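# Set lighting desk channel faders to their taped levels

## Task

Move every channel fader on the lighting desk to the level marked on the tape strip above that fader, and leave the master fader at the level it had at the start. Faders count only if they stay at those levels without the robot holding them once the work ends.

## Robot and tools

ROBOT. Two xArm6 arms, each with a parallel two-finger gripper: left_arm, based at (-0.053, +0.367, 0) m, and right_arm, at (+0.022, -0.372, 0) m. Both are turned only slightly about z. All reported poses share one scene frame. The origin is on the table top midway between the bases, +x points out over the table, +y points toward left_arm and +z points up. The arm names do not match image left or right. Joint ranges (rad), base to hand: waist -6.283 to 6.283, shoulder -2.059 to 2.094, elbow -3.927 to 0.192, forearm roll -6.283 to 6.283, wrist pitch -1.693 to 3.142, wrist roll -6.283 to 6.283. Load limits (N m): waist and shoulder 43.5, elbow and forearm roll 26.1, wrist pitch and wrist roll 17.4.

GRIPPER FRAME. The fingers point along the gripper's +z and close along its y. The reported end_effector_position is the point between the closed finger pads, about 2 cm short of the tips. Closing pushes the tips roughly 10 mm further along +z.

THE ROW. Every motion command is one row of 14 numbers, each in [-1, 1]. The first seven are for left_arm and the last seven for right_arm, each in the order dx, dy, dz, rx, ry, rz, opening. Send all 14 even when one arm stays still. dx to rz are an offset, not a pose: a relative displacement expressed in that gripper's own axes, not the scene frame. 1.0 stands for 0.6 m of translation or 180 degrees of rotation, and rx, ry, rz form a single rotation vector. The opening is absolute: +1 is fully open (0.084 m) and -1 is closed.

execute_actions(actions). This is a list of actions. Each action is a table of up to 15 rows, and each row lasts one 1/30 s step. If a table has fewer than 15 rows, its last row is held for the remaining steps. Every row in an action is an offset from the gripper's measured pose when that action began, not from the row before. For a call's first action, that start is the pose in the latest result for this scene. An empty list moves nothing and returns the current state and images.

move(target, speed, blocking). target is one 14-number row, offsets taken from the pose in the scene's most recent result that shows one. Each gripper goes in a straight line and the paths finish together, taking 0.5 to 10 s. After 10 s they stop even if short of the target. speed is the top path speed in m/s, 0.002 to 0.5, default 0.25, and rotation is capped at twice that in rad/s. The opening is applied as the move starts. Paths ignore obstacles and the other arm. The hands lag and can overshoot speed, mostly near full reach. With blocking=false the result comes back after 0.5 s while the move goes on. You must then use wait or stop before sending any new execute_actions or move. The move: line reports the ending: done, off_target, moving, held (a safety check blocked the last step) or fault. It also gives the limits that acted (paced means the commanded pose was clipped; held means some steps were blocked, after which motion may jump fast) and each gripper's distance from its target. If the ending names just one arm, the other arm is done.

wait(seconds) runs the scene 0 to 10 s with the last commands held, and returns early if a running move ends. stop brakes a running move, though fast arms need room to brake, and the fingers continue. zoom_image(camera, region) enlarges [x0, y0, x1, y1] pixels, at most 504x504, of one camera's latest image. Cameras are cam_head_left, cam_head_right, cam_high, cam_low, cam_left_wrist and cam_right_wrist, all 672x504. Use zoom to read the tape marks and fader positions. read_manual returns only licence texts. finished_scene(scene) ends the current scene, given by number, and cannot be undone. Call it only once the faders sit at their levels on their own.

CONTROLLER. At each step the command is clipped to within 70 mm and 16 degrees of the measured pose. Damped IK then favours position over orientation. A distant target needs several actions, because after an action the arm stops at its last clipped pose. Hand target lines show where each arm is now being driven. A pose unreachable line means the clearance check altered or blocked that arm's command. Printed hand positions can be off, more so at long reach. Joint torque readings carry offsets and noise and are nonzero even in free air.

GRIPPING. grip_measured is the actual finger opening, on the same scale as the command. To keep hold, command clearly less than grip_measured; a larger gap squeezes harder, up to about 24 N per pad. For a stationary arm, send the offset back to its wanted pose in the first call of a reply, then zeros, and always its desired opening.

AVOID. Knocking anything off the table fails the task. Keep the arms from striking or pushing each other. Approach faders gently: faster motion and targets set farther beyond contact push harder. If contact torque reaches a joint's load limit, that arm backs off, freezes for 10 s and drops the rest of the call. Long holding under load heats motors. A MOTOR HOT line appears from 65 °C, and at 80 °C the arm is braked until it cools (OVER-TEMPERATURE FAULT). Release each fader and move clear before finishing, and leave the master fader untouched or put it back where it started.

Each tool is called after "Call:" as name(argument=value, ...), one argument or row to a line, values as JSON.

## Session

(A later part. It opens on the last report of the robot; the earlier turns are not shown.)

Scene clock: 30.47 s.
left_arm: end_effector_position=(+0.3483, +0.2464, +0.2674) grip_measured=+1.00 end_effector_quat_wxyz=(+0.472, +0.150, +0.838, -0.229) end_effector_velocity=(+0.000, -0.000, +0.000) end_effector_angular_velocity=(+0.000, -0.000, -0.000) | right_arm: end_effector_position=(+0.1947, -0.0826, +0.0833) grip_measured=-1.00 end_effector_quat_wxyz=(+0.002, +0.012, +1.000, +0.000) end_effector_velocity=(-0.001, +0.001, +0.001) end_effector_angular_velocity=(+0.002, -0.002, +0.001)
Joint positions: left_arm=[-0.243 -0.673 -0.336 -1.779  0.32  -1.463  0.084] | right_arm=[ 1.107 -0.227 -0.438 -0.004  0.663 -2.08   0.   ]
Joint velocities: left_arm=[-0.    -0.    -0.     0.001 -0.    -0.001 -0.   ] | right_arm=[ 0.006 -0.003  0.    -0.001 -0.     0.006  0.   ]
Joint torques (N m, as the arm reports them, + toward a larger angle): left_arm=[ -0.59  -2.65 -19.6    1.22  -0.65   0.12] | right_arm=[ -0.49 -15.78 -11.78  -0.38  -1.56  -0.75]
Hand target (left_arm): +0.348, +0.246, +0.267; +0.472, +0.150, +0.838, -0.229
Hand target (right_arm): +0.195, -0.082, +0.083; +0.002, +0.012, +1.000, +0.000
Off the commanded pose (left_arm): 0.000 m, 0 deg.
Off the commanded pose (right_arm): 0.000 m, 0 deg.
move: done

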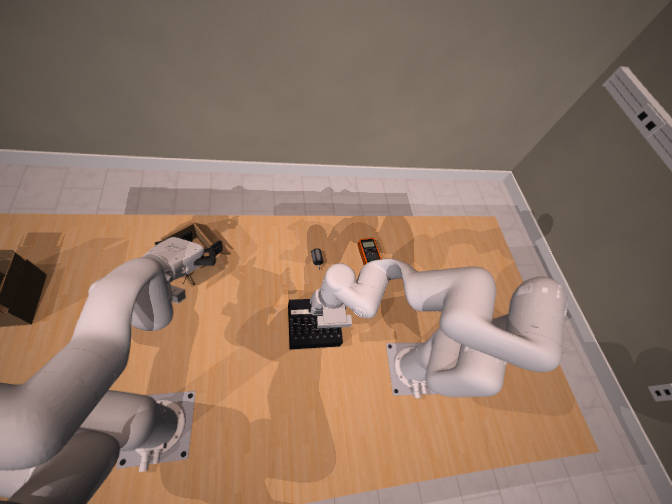

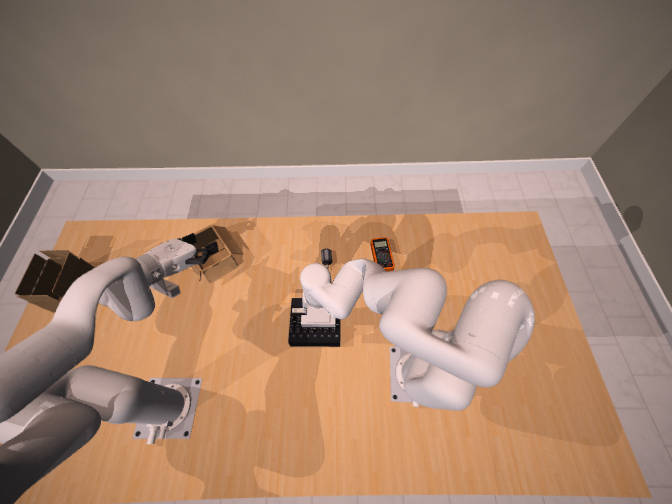

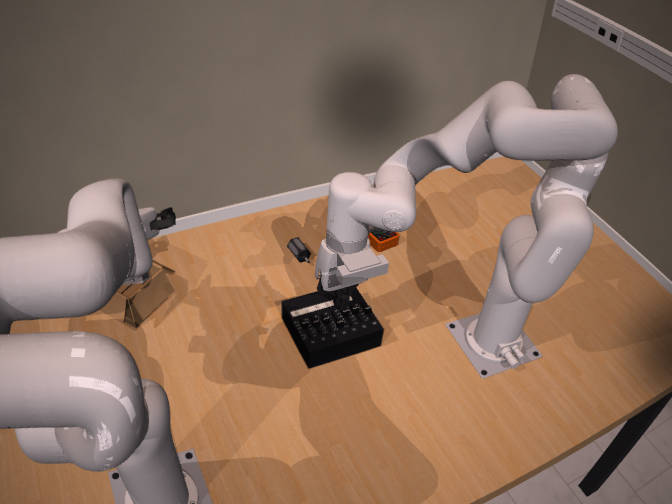

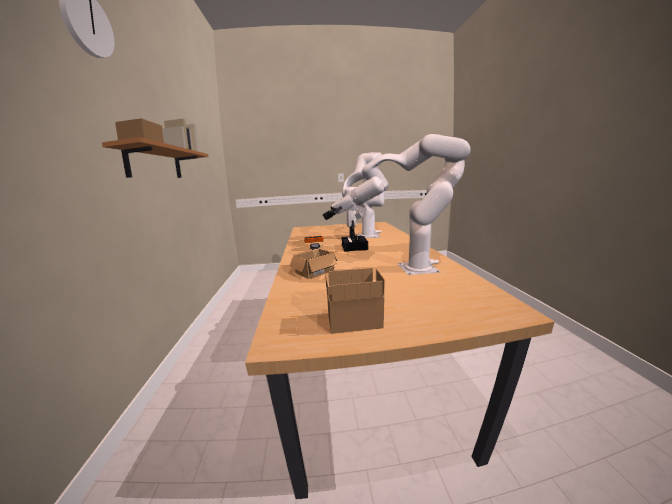

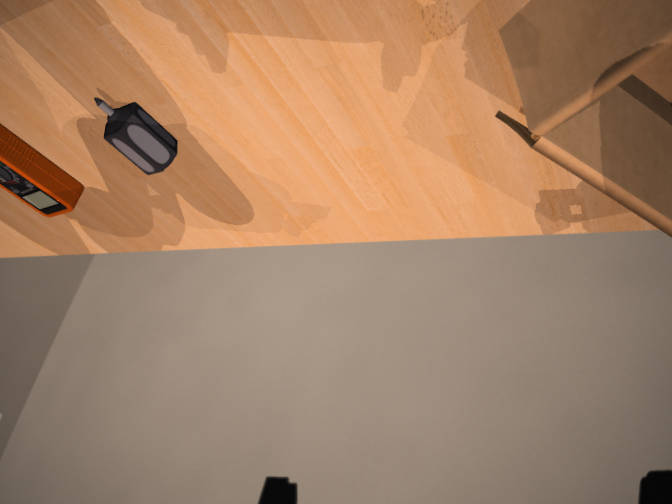

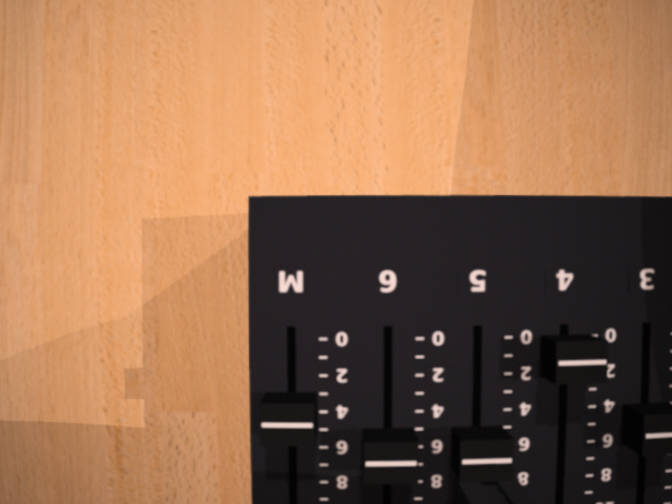

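Call:
move(
  target=[0,0,0,0,0,0,1,-0.012,0,-0.03,0,0,0,-1],
  speed=0.05,
)

Call:
move(
  target=[0,0,0,0,0,0,1,-0.005,0.111,0,0,0,0,-1],
  speed=0.1,
)

Call:
move(
  target=[0,0,0,0,0,0,1,0,0,0.029,0,0,0,-1],
  speed=0.03,
)

Scene clock: 34.57 s.
left_arm: end_effector_position=(+0.3483, +0.2464, +0.2674) grip_measured=+1.00 end_effector_quat_wxyz=(+0.472, +0.150, +0.838, -0.229) end_effector_velocity=(+0.000, -0.000, +0.000) end_effector_angular_velocity=(-0.000, -0.000, +0.000) | right_arm: end_effector_position=(+0.2017, -0.0829, +0.1010) grip_measured=-1.00 end_effector_quat_wxyz=(+0.002, +0.012, +1.000, +0.000) end_effector_velocity=(+0.000, -0.000, +0.002) end_effector_angular_velocity=(-0.001, +0.001, +0.001)
Joint positions: left_arm=[-0.243 -0.673 -0.336 -1.779  0.32  -1.463  0.084] | right_arm=[ 1.089 -0.264 -0.467 -0.004  0.729 -2.098  0.   ]
Joint velocities: left_arm=[-0.     0.    -0.    -0.001  0.     0.    -0.   ] | right_arm=[-0.    -0.003 -0.003  0.001  0.008 -0.002  0.   ]
Joint torques (N m, as the arm reports them, + toward a larger angle): left_arm=[ -1.29  -3.22 -19.95   1.06  -0.91  -0.15] | right_arm=[ -1.13 -15.5  -12.55  -0.53  -1.79  -0.74]
Hand target (left_arm): +0.348, +0.246, +0.267; +0.472, +0.150, +0.838, -0.229
Hand target (right_arm): +0.202, -0.083, +0.101; +0.002, +0.012, +1.000, +0.000
Off the commanded pose (left_arm): 0.000 m, 0 deg.
Off the commanded pose (right_arm): 0.000 m, 0 deg.
move: done

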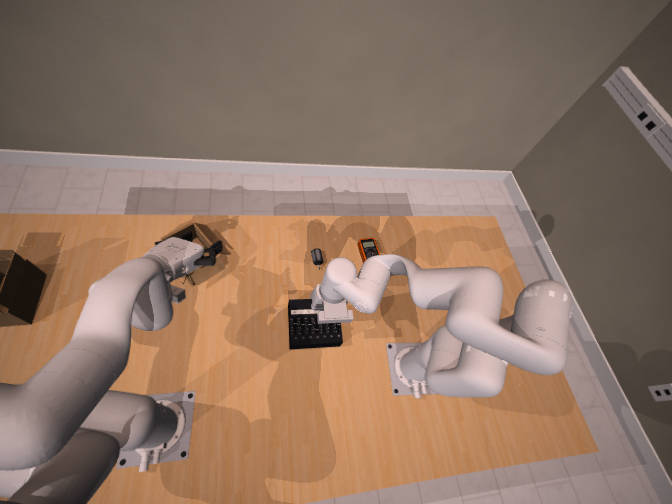

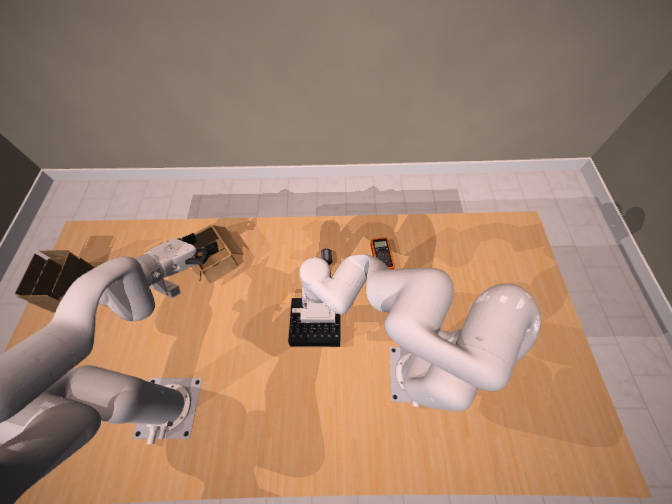

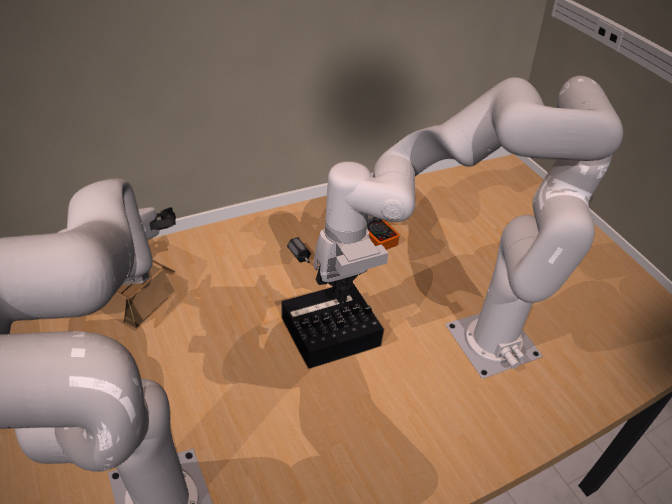

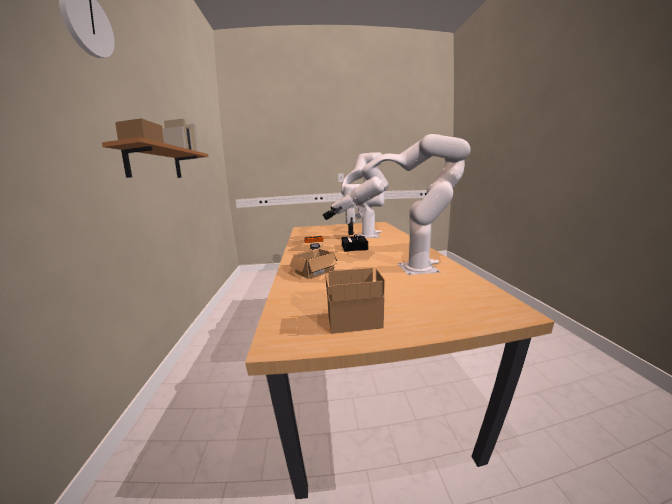

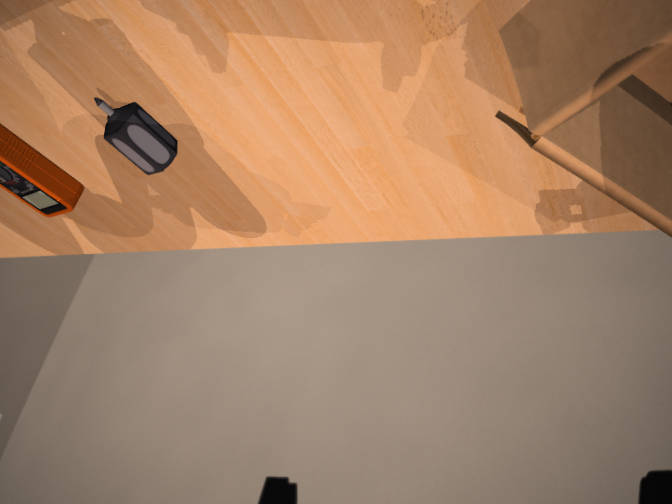

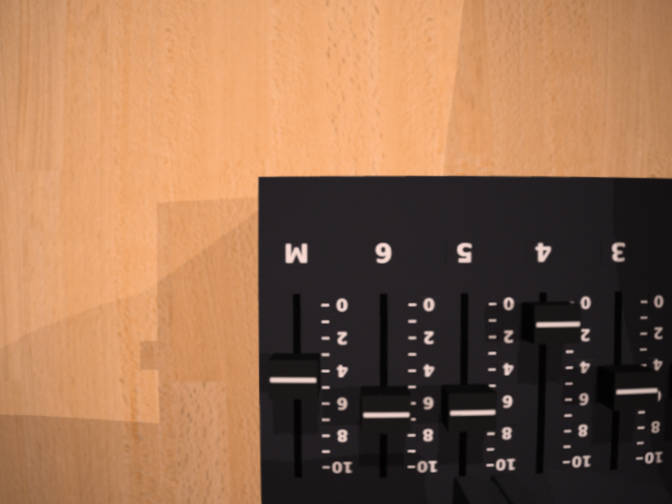

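Scene clock: 35.73 s.
left_arm: end_effector_position=(+0.3483, +0.2464, +0.2674) grip_measured=+1.00 end_effector_quat_wxyz=(+0.472, +0.150, +0.838, -0.229) end_effector_velocity=(-0.000, -0.000, +0.000) end_effector_angular_velocity=(+0.000, +0.000, -0.000) | right_arm: end_effector_position=(+0.2061, -0.0166, +0.1009) grip_measured=-1.00 end_effector_quat_wxyz=(+0.001, +0.012, +1.000, +0.000) end_effector_velocity=(+0.000, +0.003, +0.001) end_effector_angular_velocity=(+0.001, -0.000, -0.002)
Joint positions: left_arm=[-0.243 -0.673 -0.336 -1.779  0.32  -1.463  0.084] | right_arm=[ 1.167 -0.06  -0.676 -0.003  0.734 -2.021  0.   ]
Joint velocities: left_arm=[-0. -0. -0.  0.  0. -0.  0.] | right_arm=[ 0.002  0.006 -0.008  0.001  0.001  0.003  0.   ]
Joint torques (N m, as the arm reports them, + toward a larger angle): left_arm=[ -0.64  -2.54 -19.58   0.83  -0.83   0.22] | right_arm=[ -1.15 -20.84 -12.38  -0.61  -1.79  -0.71]
Hand target (left_arm): +0.348, +0.246, +0.267; +0.472, +0.150, +0.838, -0.229
Hand target (right_arm): +0.206, -0.016, +0.101; +0.001, +0.012, +1.000, +0.000
Off the commanded pose (left_arm): 0.000 m, 0 deg.
Off the commanded pose (right_arm): 0.000 m, 0 deg.
move: done

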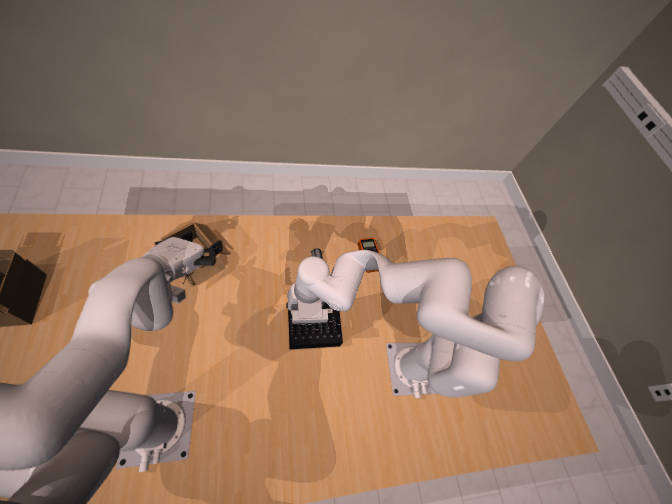

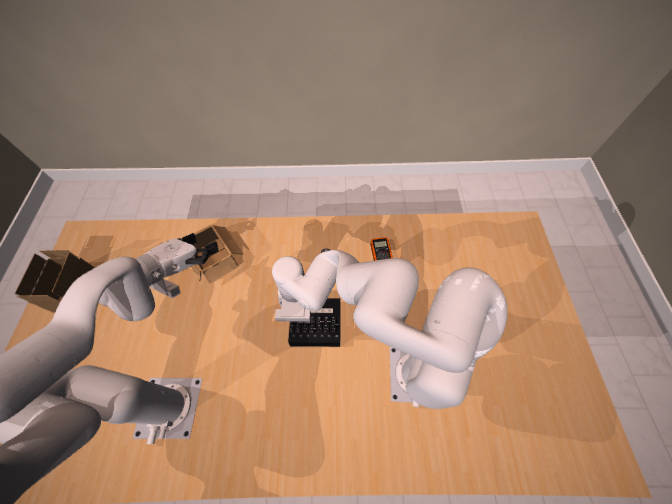

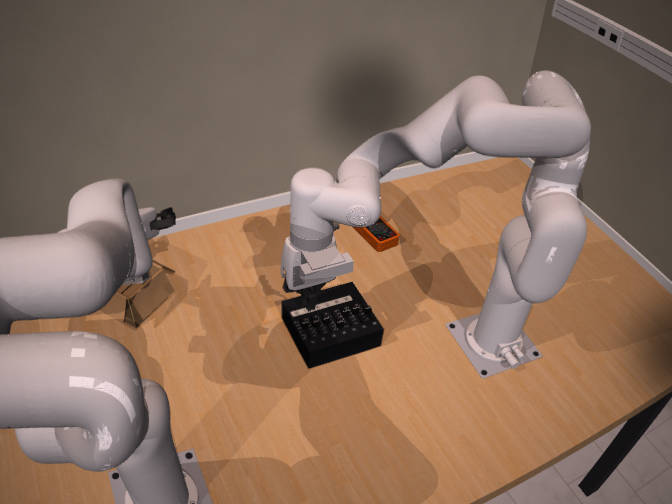

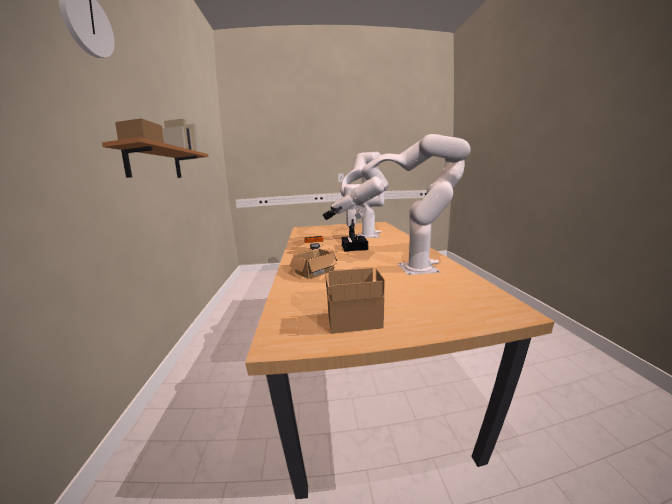

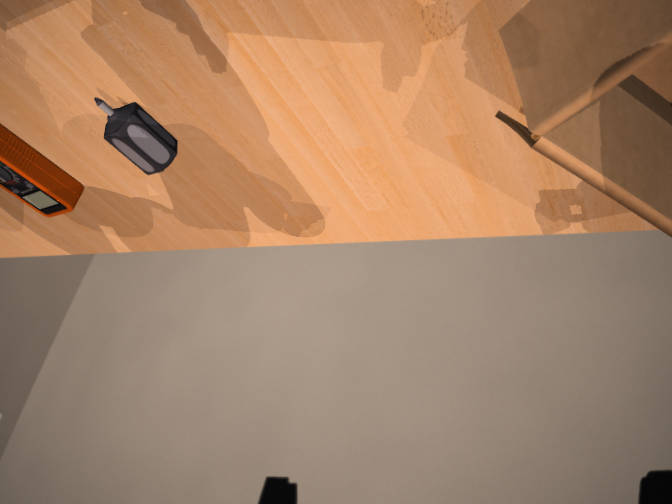

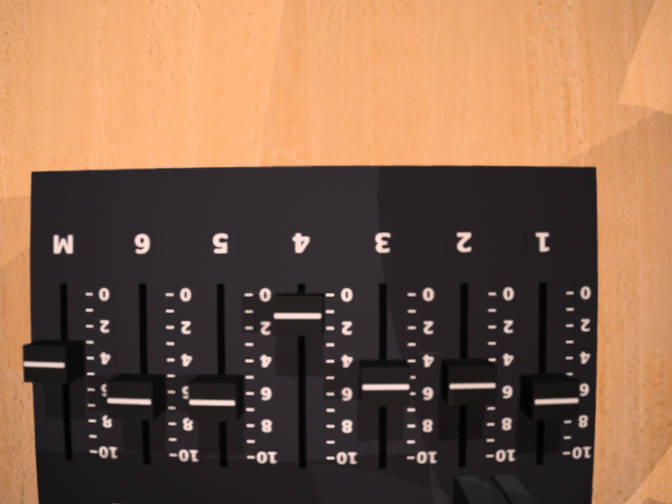

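Scene clock: 36.63 s.
left_arm: end_effector_position=(+0.3483, +0.2464, +0.2674) grip_measured=+1.00 end_effector_quat_wxyz=(+0.472, +0.150, +0.838, -0.229) end_effector_velocity=(-0.000, -0.000, +0.000) end_effector_angular_velocity=(-0.000, +0.000, -0.000) | right_arm: end_effector_position=(+0.2062, -0.0165, +0.0838) grip_measured=-1.00 end_effector_quat_wxyz=(+0.001, +0.012, +1.000, +0.000) end_effector_velocity=(+0.000, +0.001, -0.001) end_effector_angular_velocity=(+0.004, -0.002, -0.000)
Joint positions: left_arm=[-0.243 -0.673 -0.336 -1.779  0.32  -1.463  0.084] | right_arm=[ 1.167 -0.019 -0.661 -0.003  0.679 -2.021  0.   ]
Joint velocities: left_arm=[-0. -0.  0.  0.  0. -0. -0.] | right_arm=[ 0.001  0.003  0.001  0.    -0.008  0.001  0.   ]
Joint torques (N m, as the arm reports them, + toward a larger angle): left_arm=[ -0.25  -2.7  -19.43   0.95  -0.26   0.06] | right_arm=[ -1.31 -21.39 -12.02  -0.58  -1.8   -0.75]
Hand target (left_arm): +0.348, +0.246, +0.267; +0.472, +0.150, +0.838, -0.229
Hand target (right_arm): +0.206, -0.017, +0.083; +0.001, +0.012, +1.000, +0.000
Off the commanded pose (left_arm): 0.000 m, 0 deg.
Off the commanded pose (right_arm): 0.000 m, 0 deg.
move: done

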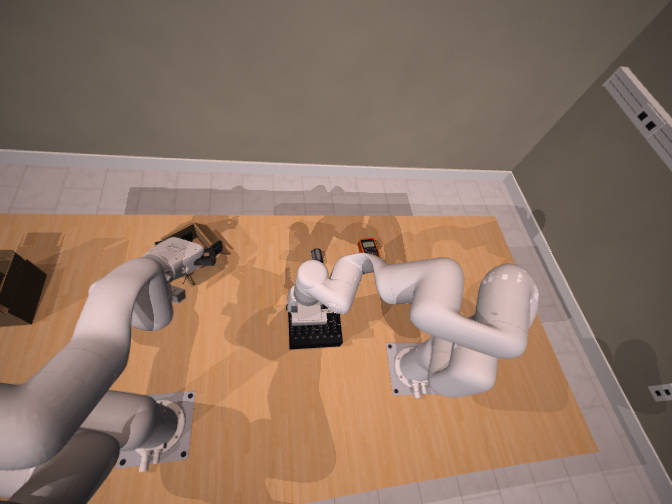

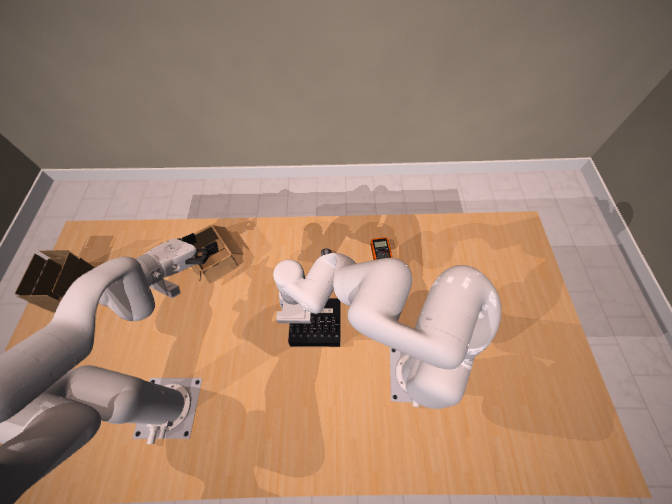

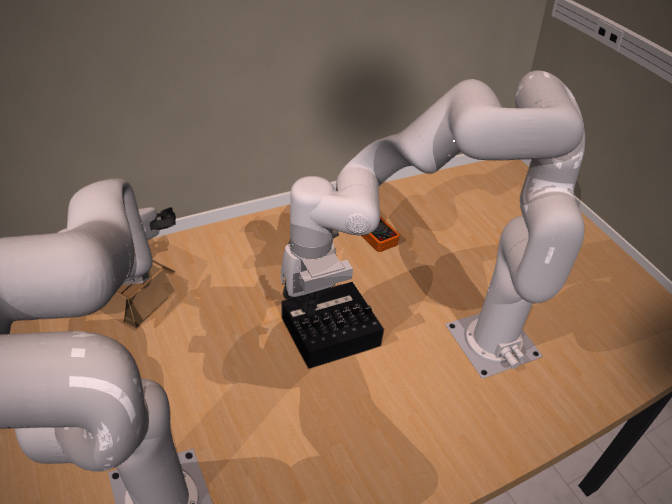

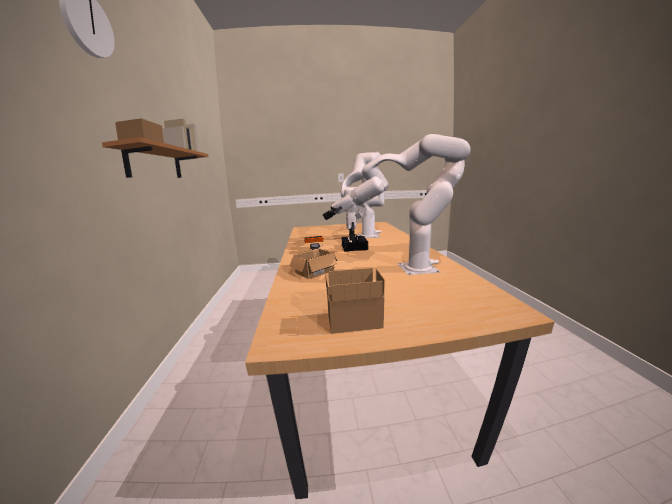

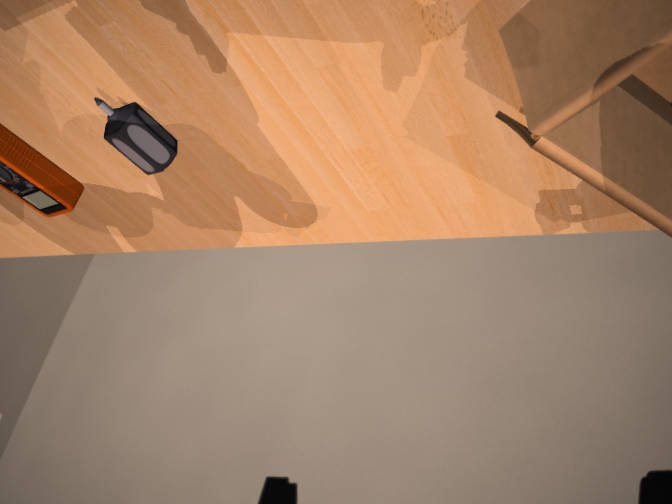

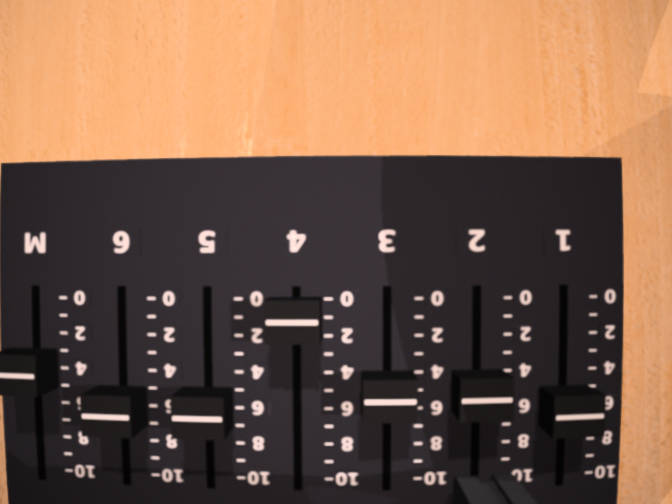

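Call:
move(
  target=[0,0,0,0,0,0,1,0.036,0,0,0,0,0,-1],
  speed=0.02,
)

Scene clock: 40.57 s.
left_arm: end_effector_position=(+0.3483, +0.2464, +0.2674) grip_measured=+1.00 end_effector_quat_wxyz=(+0.472, +0.150, +0.838, -0.229) end_effector_velocity=(+0.000, +0.000, +0.000) end_effector_angular_velocity=(-0.001, +0.000, +0.001) | right_arm: end_effector_position=(+0.1847, -0.0160, +0.0837) grip_measured=-1.00 end_effector_quat_wxyz=(+0.001, +0.012, +1.000, +0.000) end_effector_velocity=(-0.002, -0.001, -0.001) end_effector_angular_velocity=(-0.001, +0.001, -0.004)
Joint positions: left_arm=[-0.243 -0.673 -0.336 -1.779  0.32  -1.463  0.084] | right_arm=[ 1.216 -0.047 -0.629 -0.003  0.675 -1.971  0.   ]
Joint velocities: left_arm=[ 0.    -0.     0.    -0.001 -0.    -0.     0.   ] | right_arm=[ 0.003 -0.002  0.003  0.001  0.     0.007  0.   ]
Joint torques (N m, as the arm reports them, + toward a larger angle): left_arm=[ -1.72  -3.77 -19.7    0.83  -0.78   0.06] | right_arm=[ -0.52 -20.49 -12.11  -0.35  -1.63  -0.72]
Hand target (left_arm): +0.348, +0.246, +0.267; +0.472, +0.150, +0.838, -0.229
Hand target (right_arm): +0.184, -0.016, +0.084; +0.001, +0.012, +1.000, +0.000
Off the commanded pose (left_arm): 0.000 m, 0 deg.
Off the commanded pose (right_arm): 0.000 m, 0 deg.
move: done

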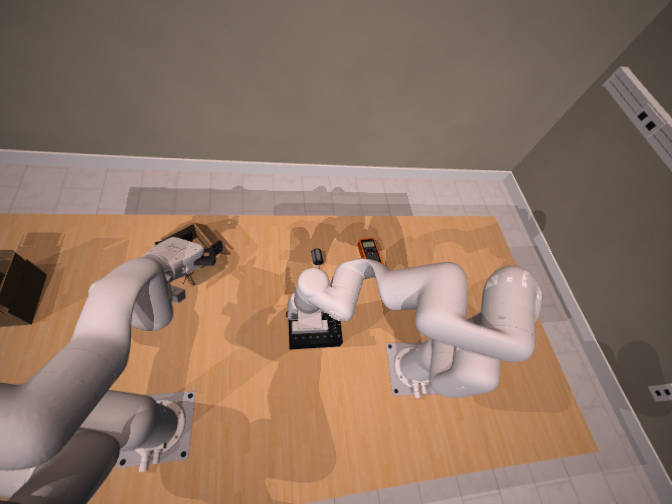

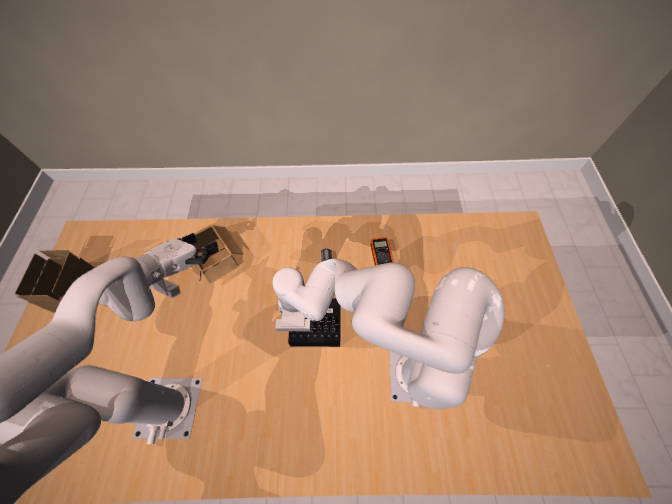

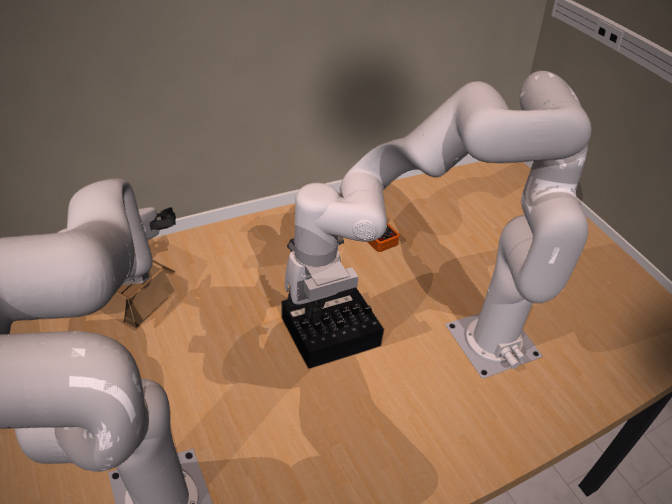

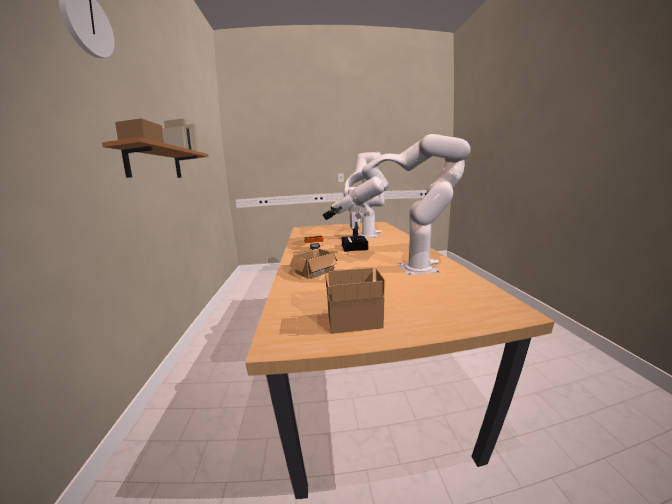

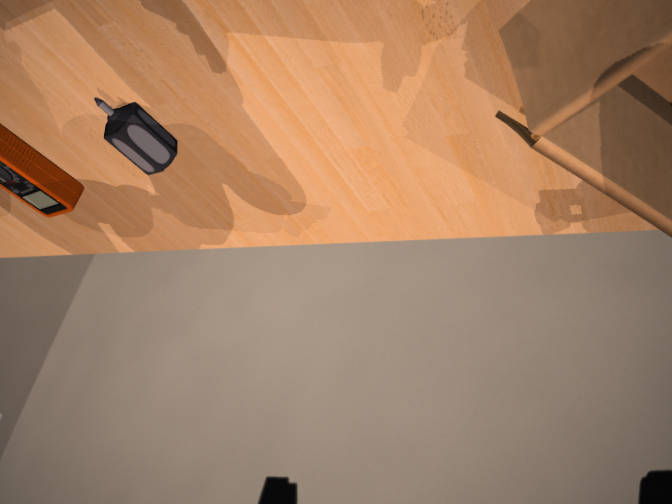

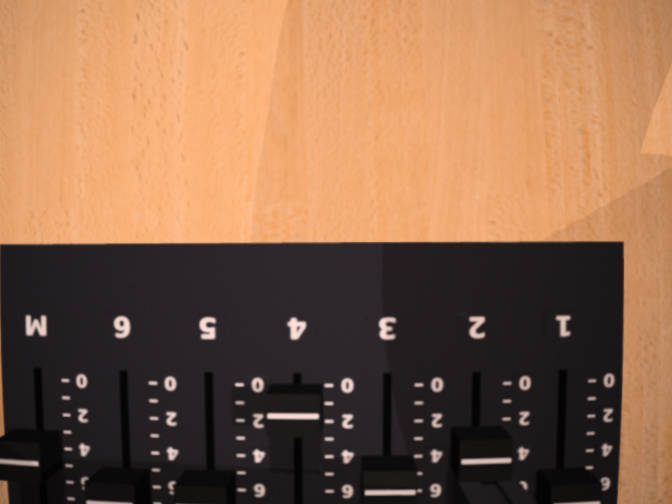

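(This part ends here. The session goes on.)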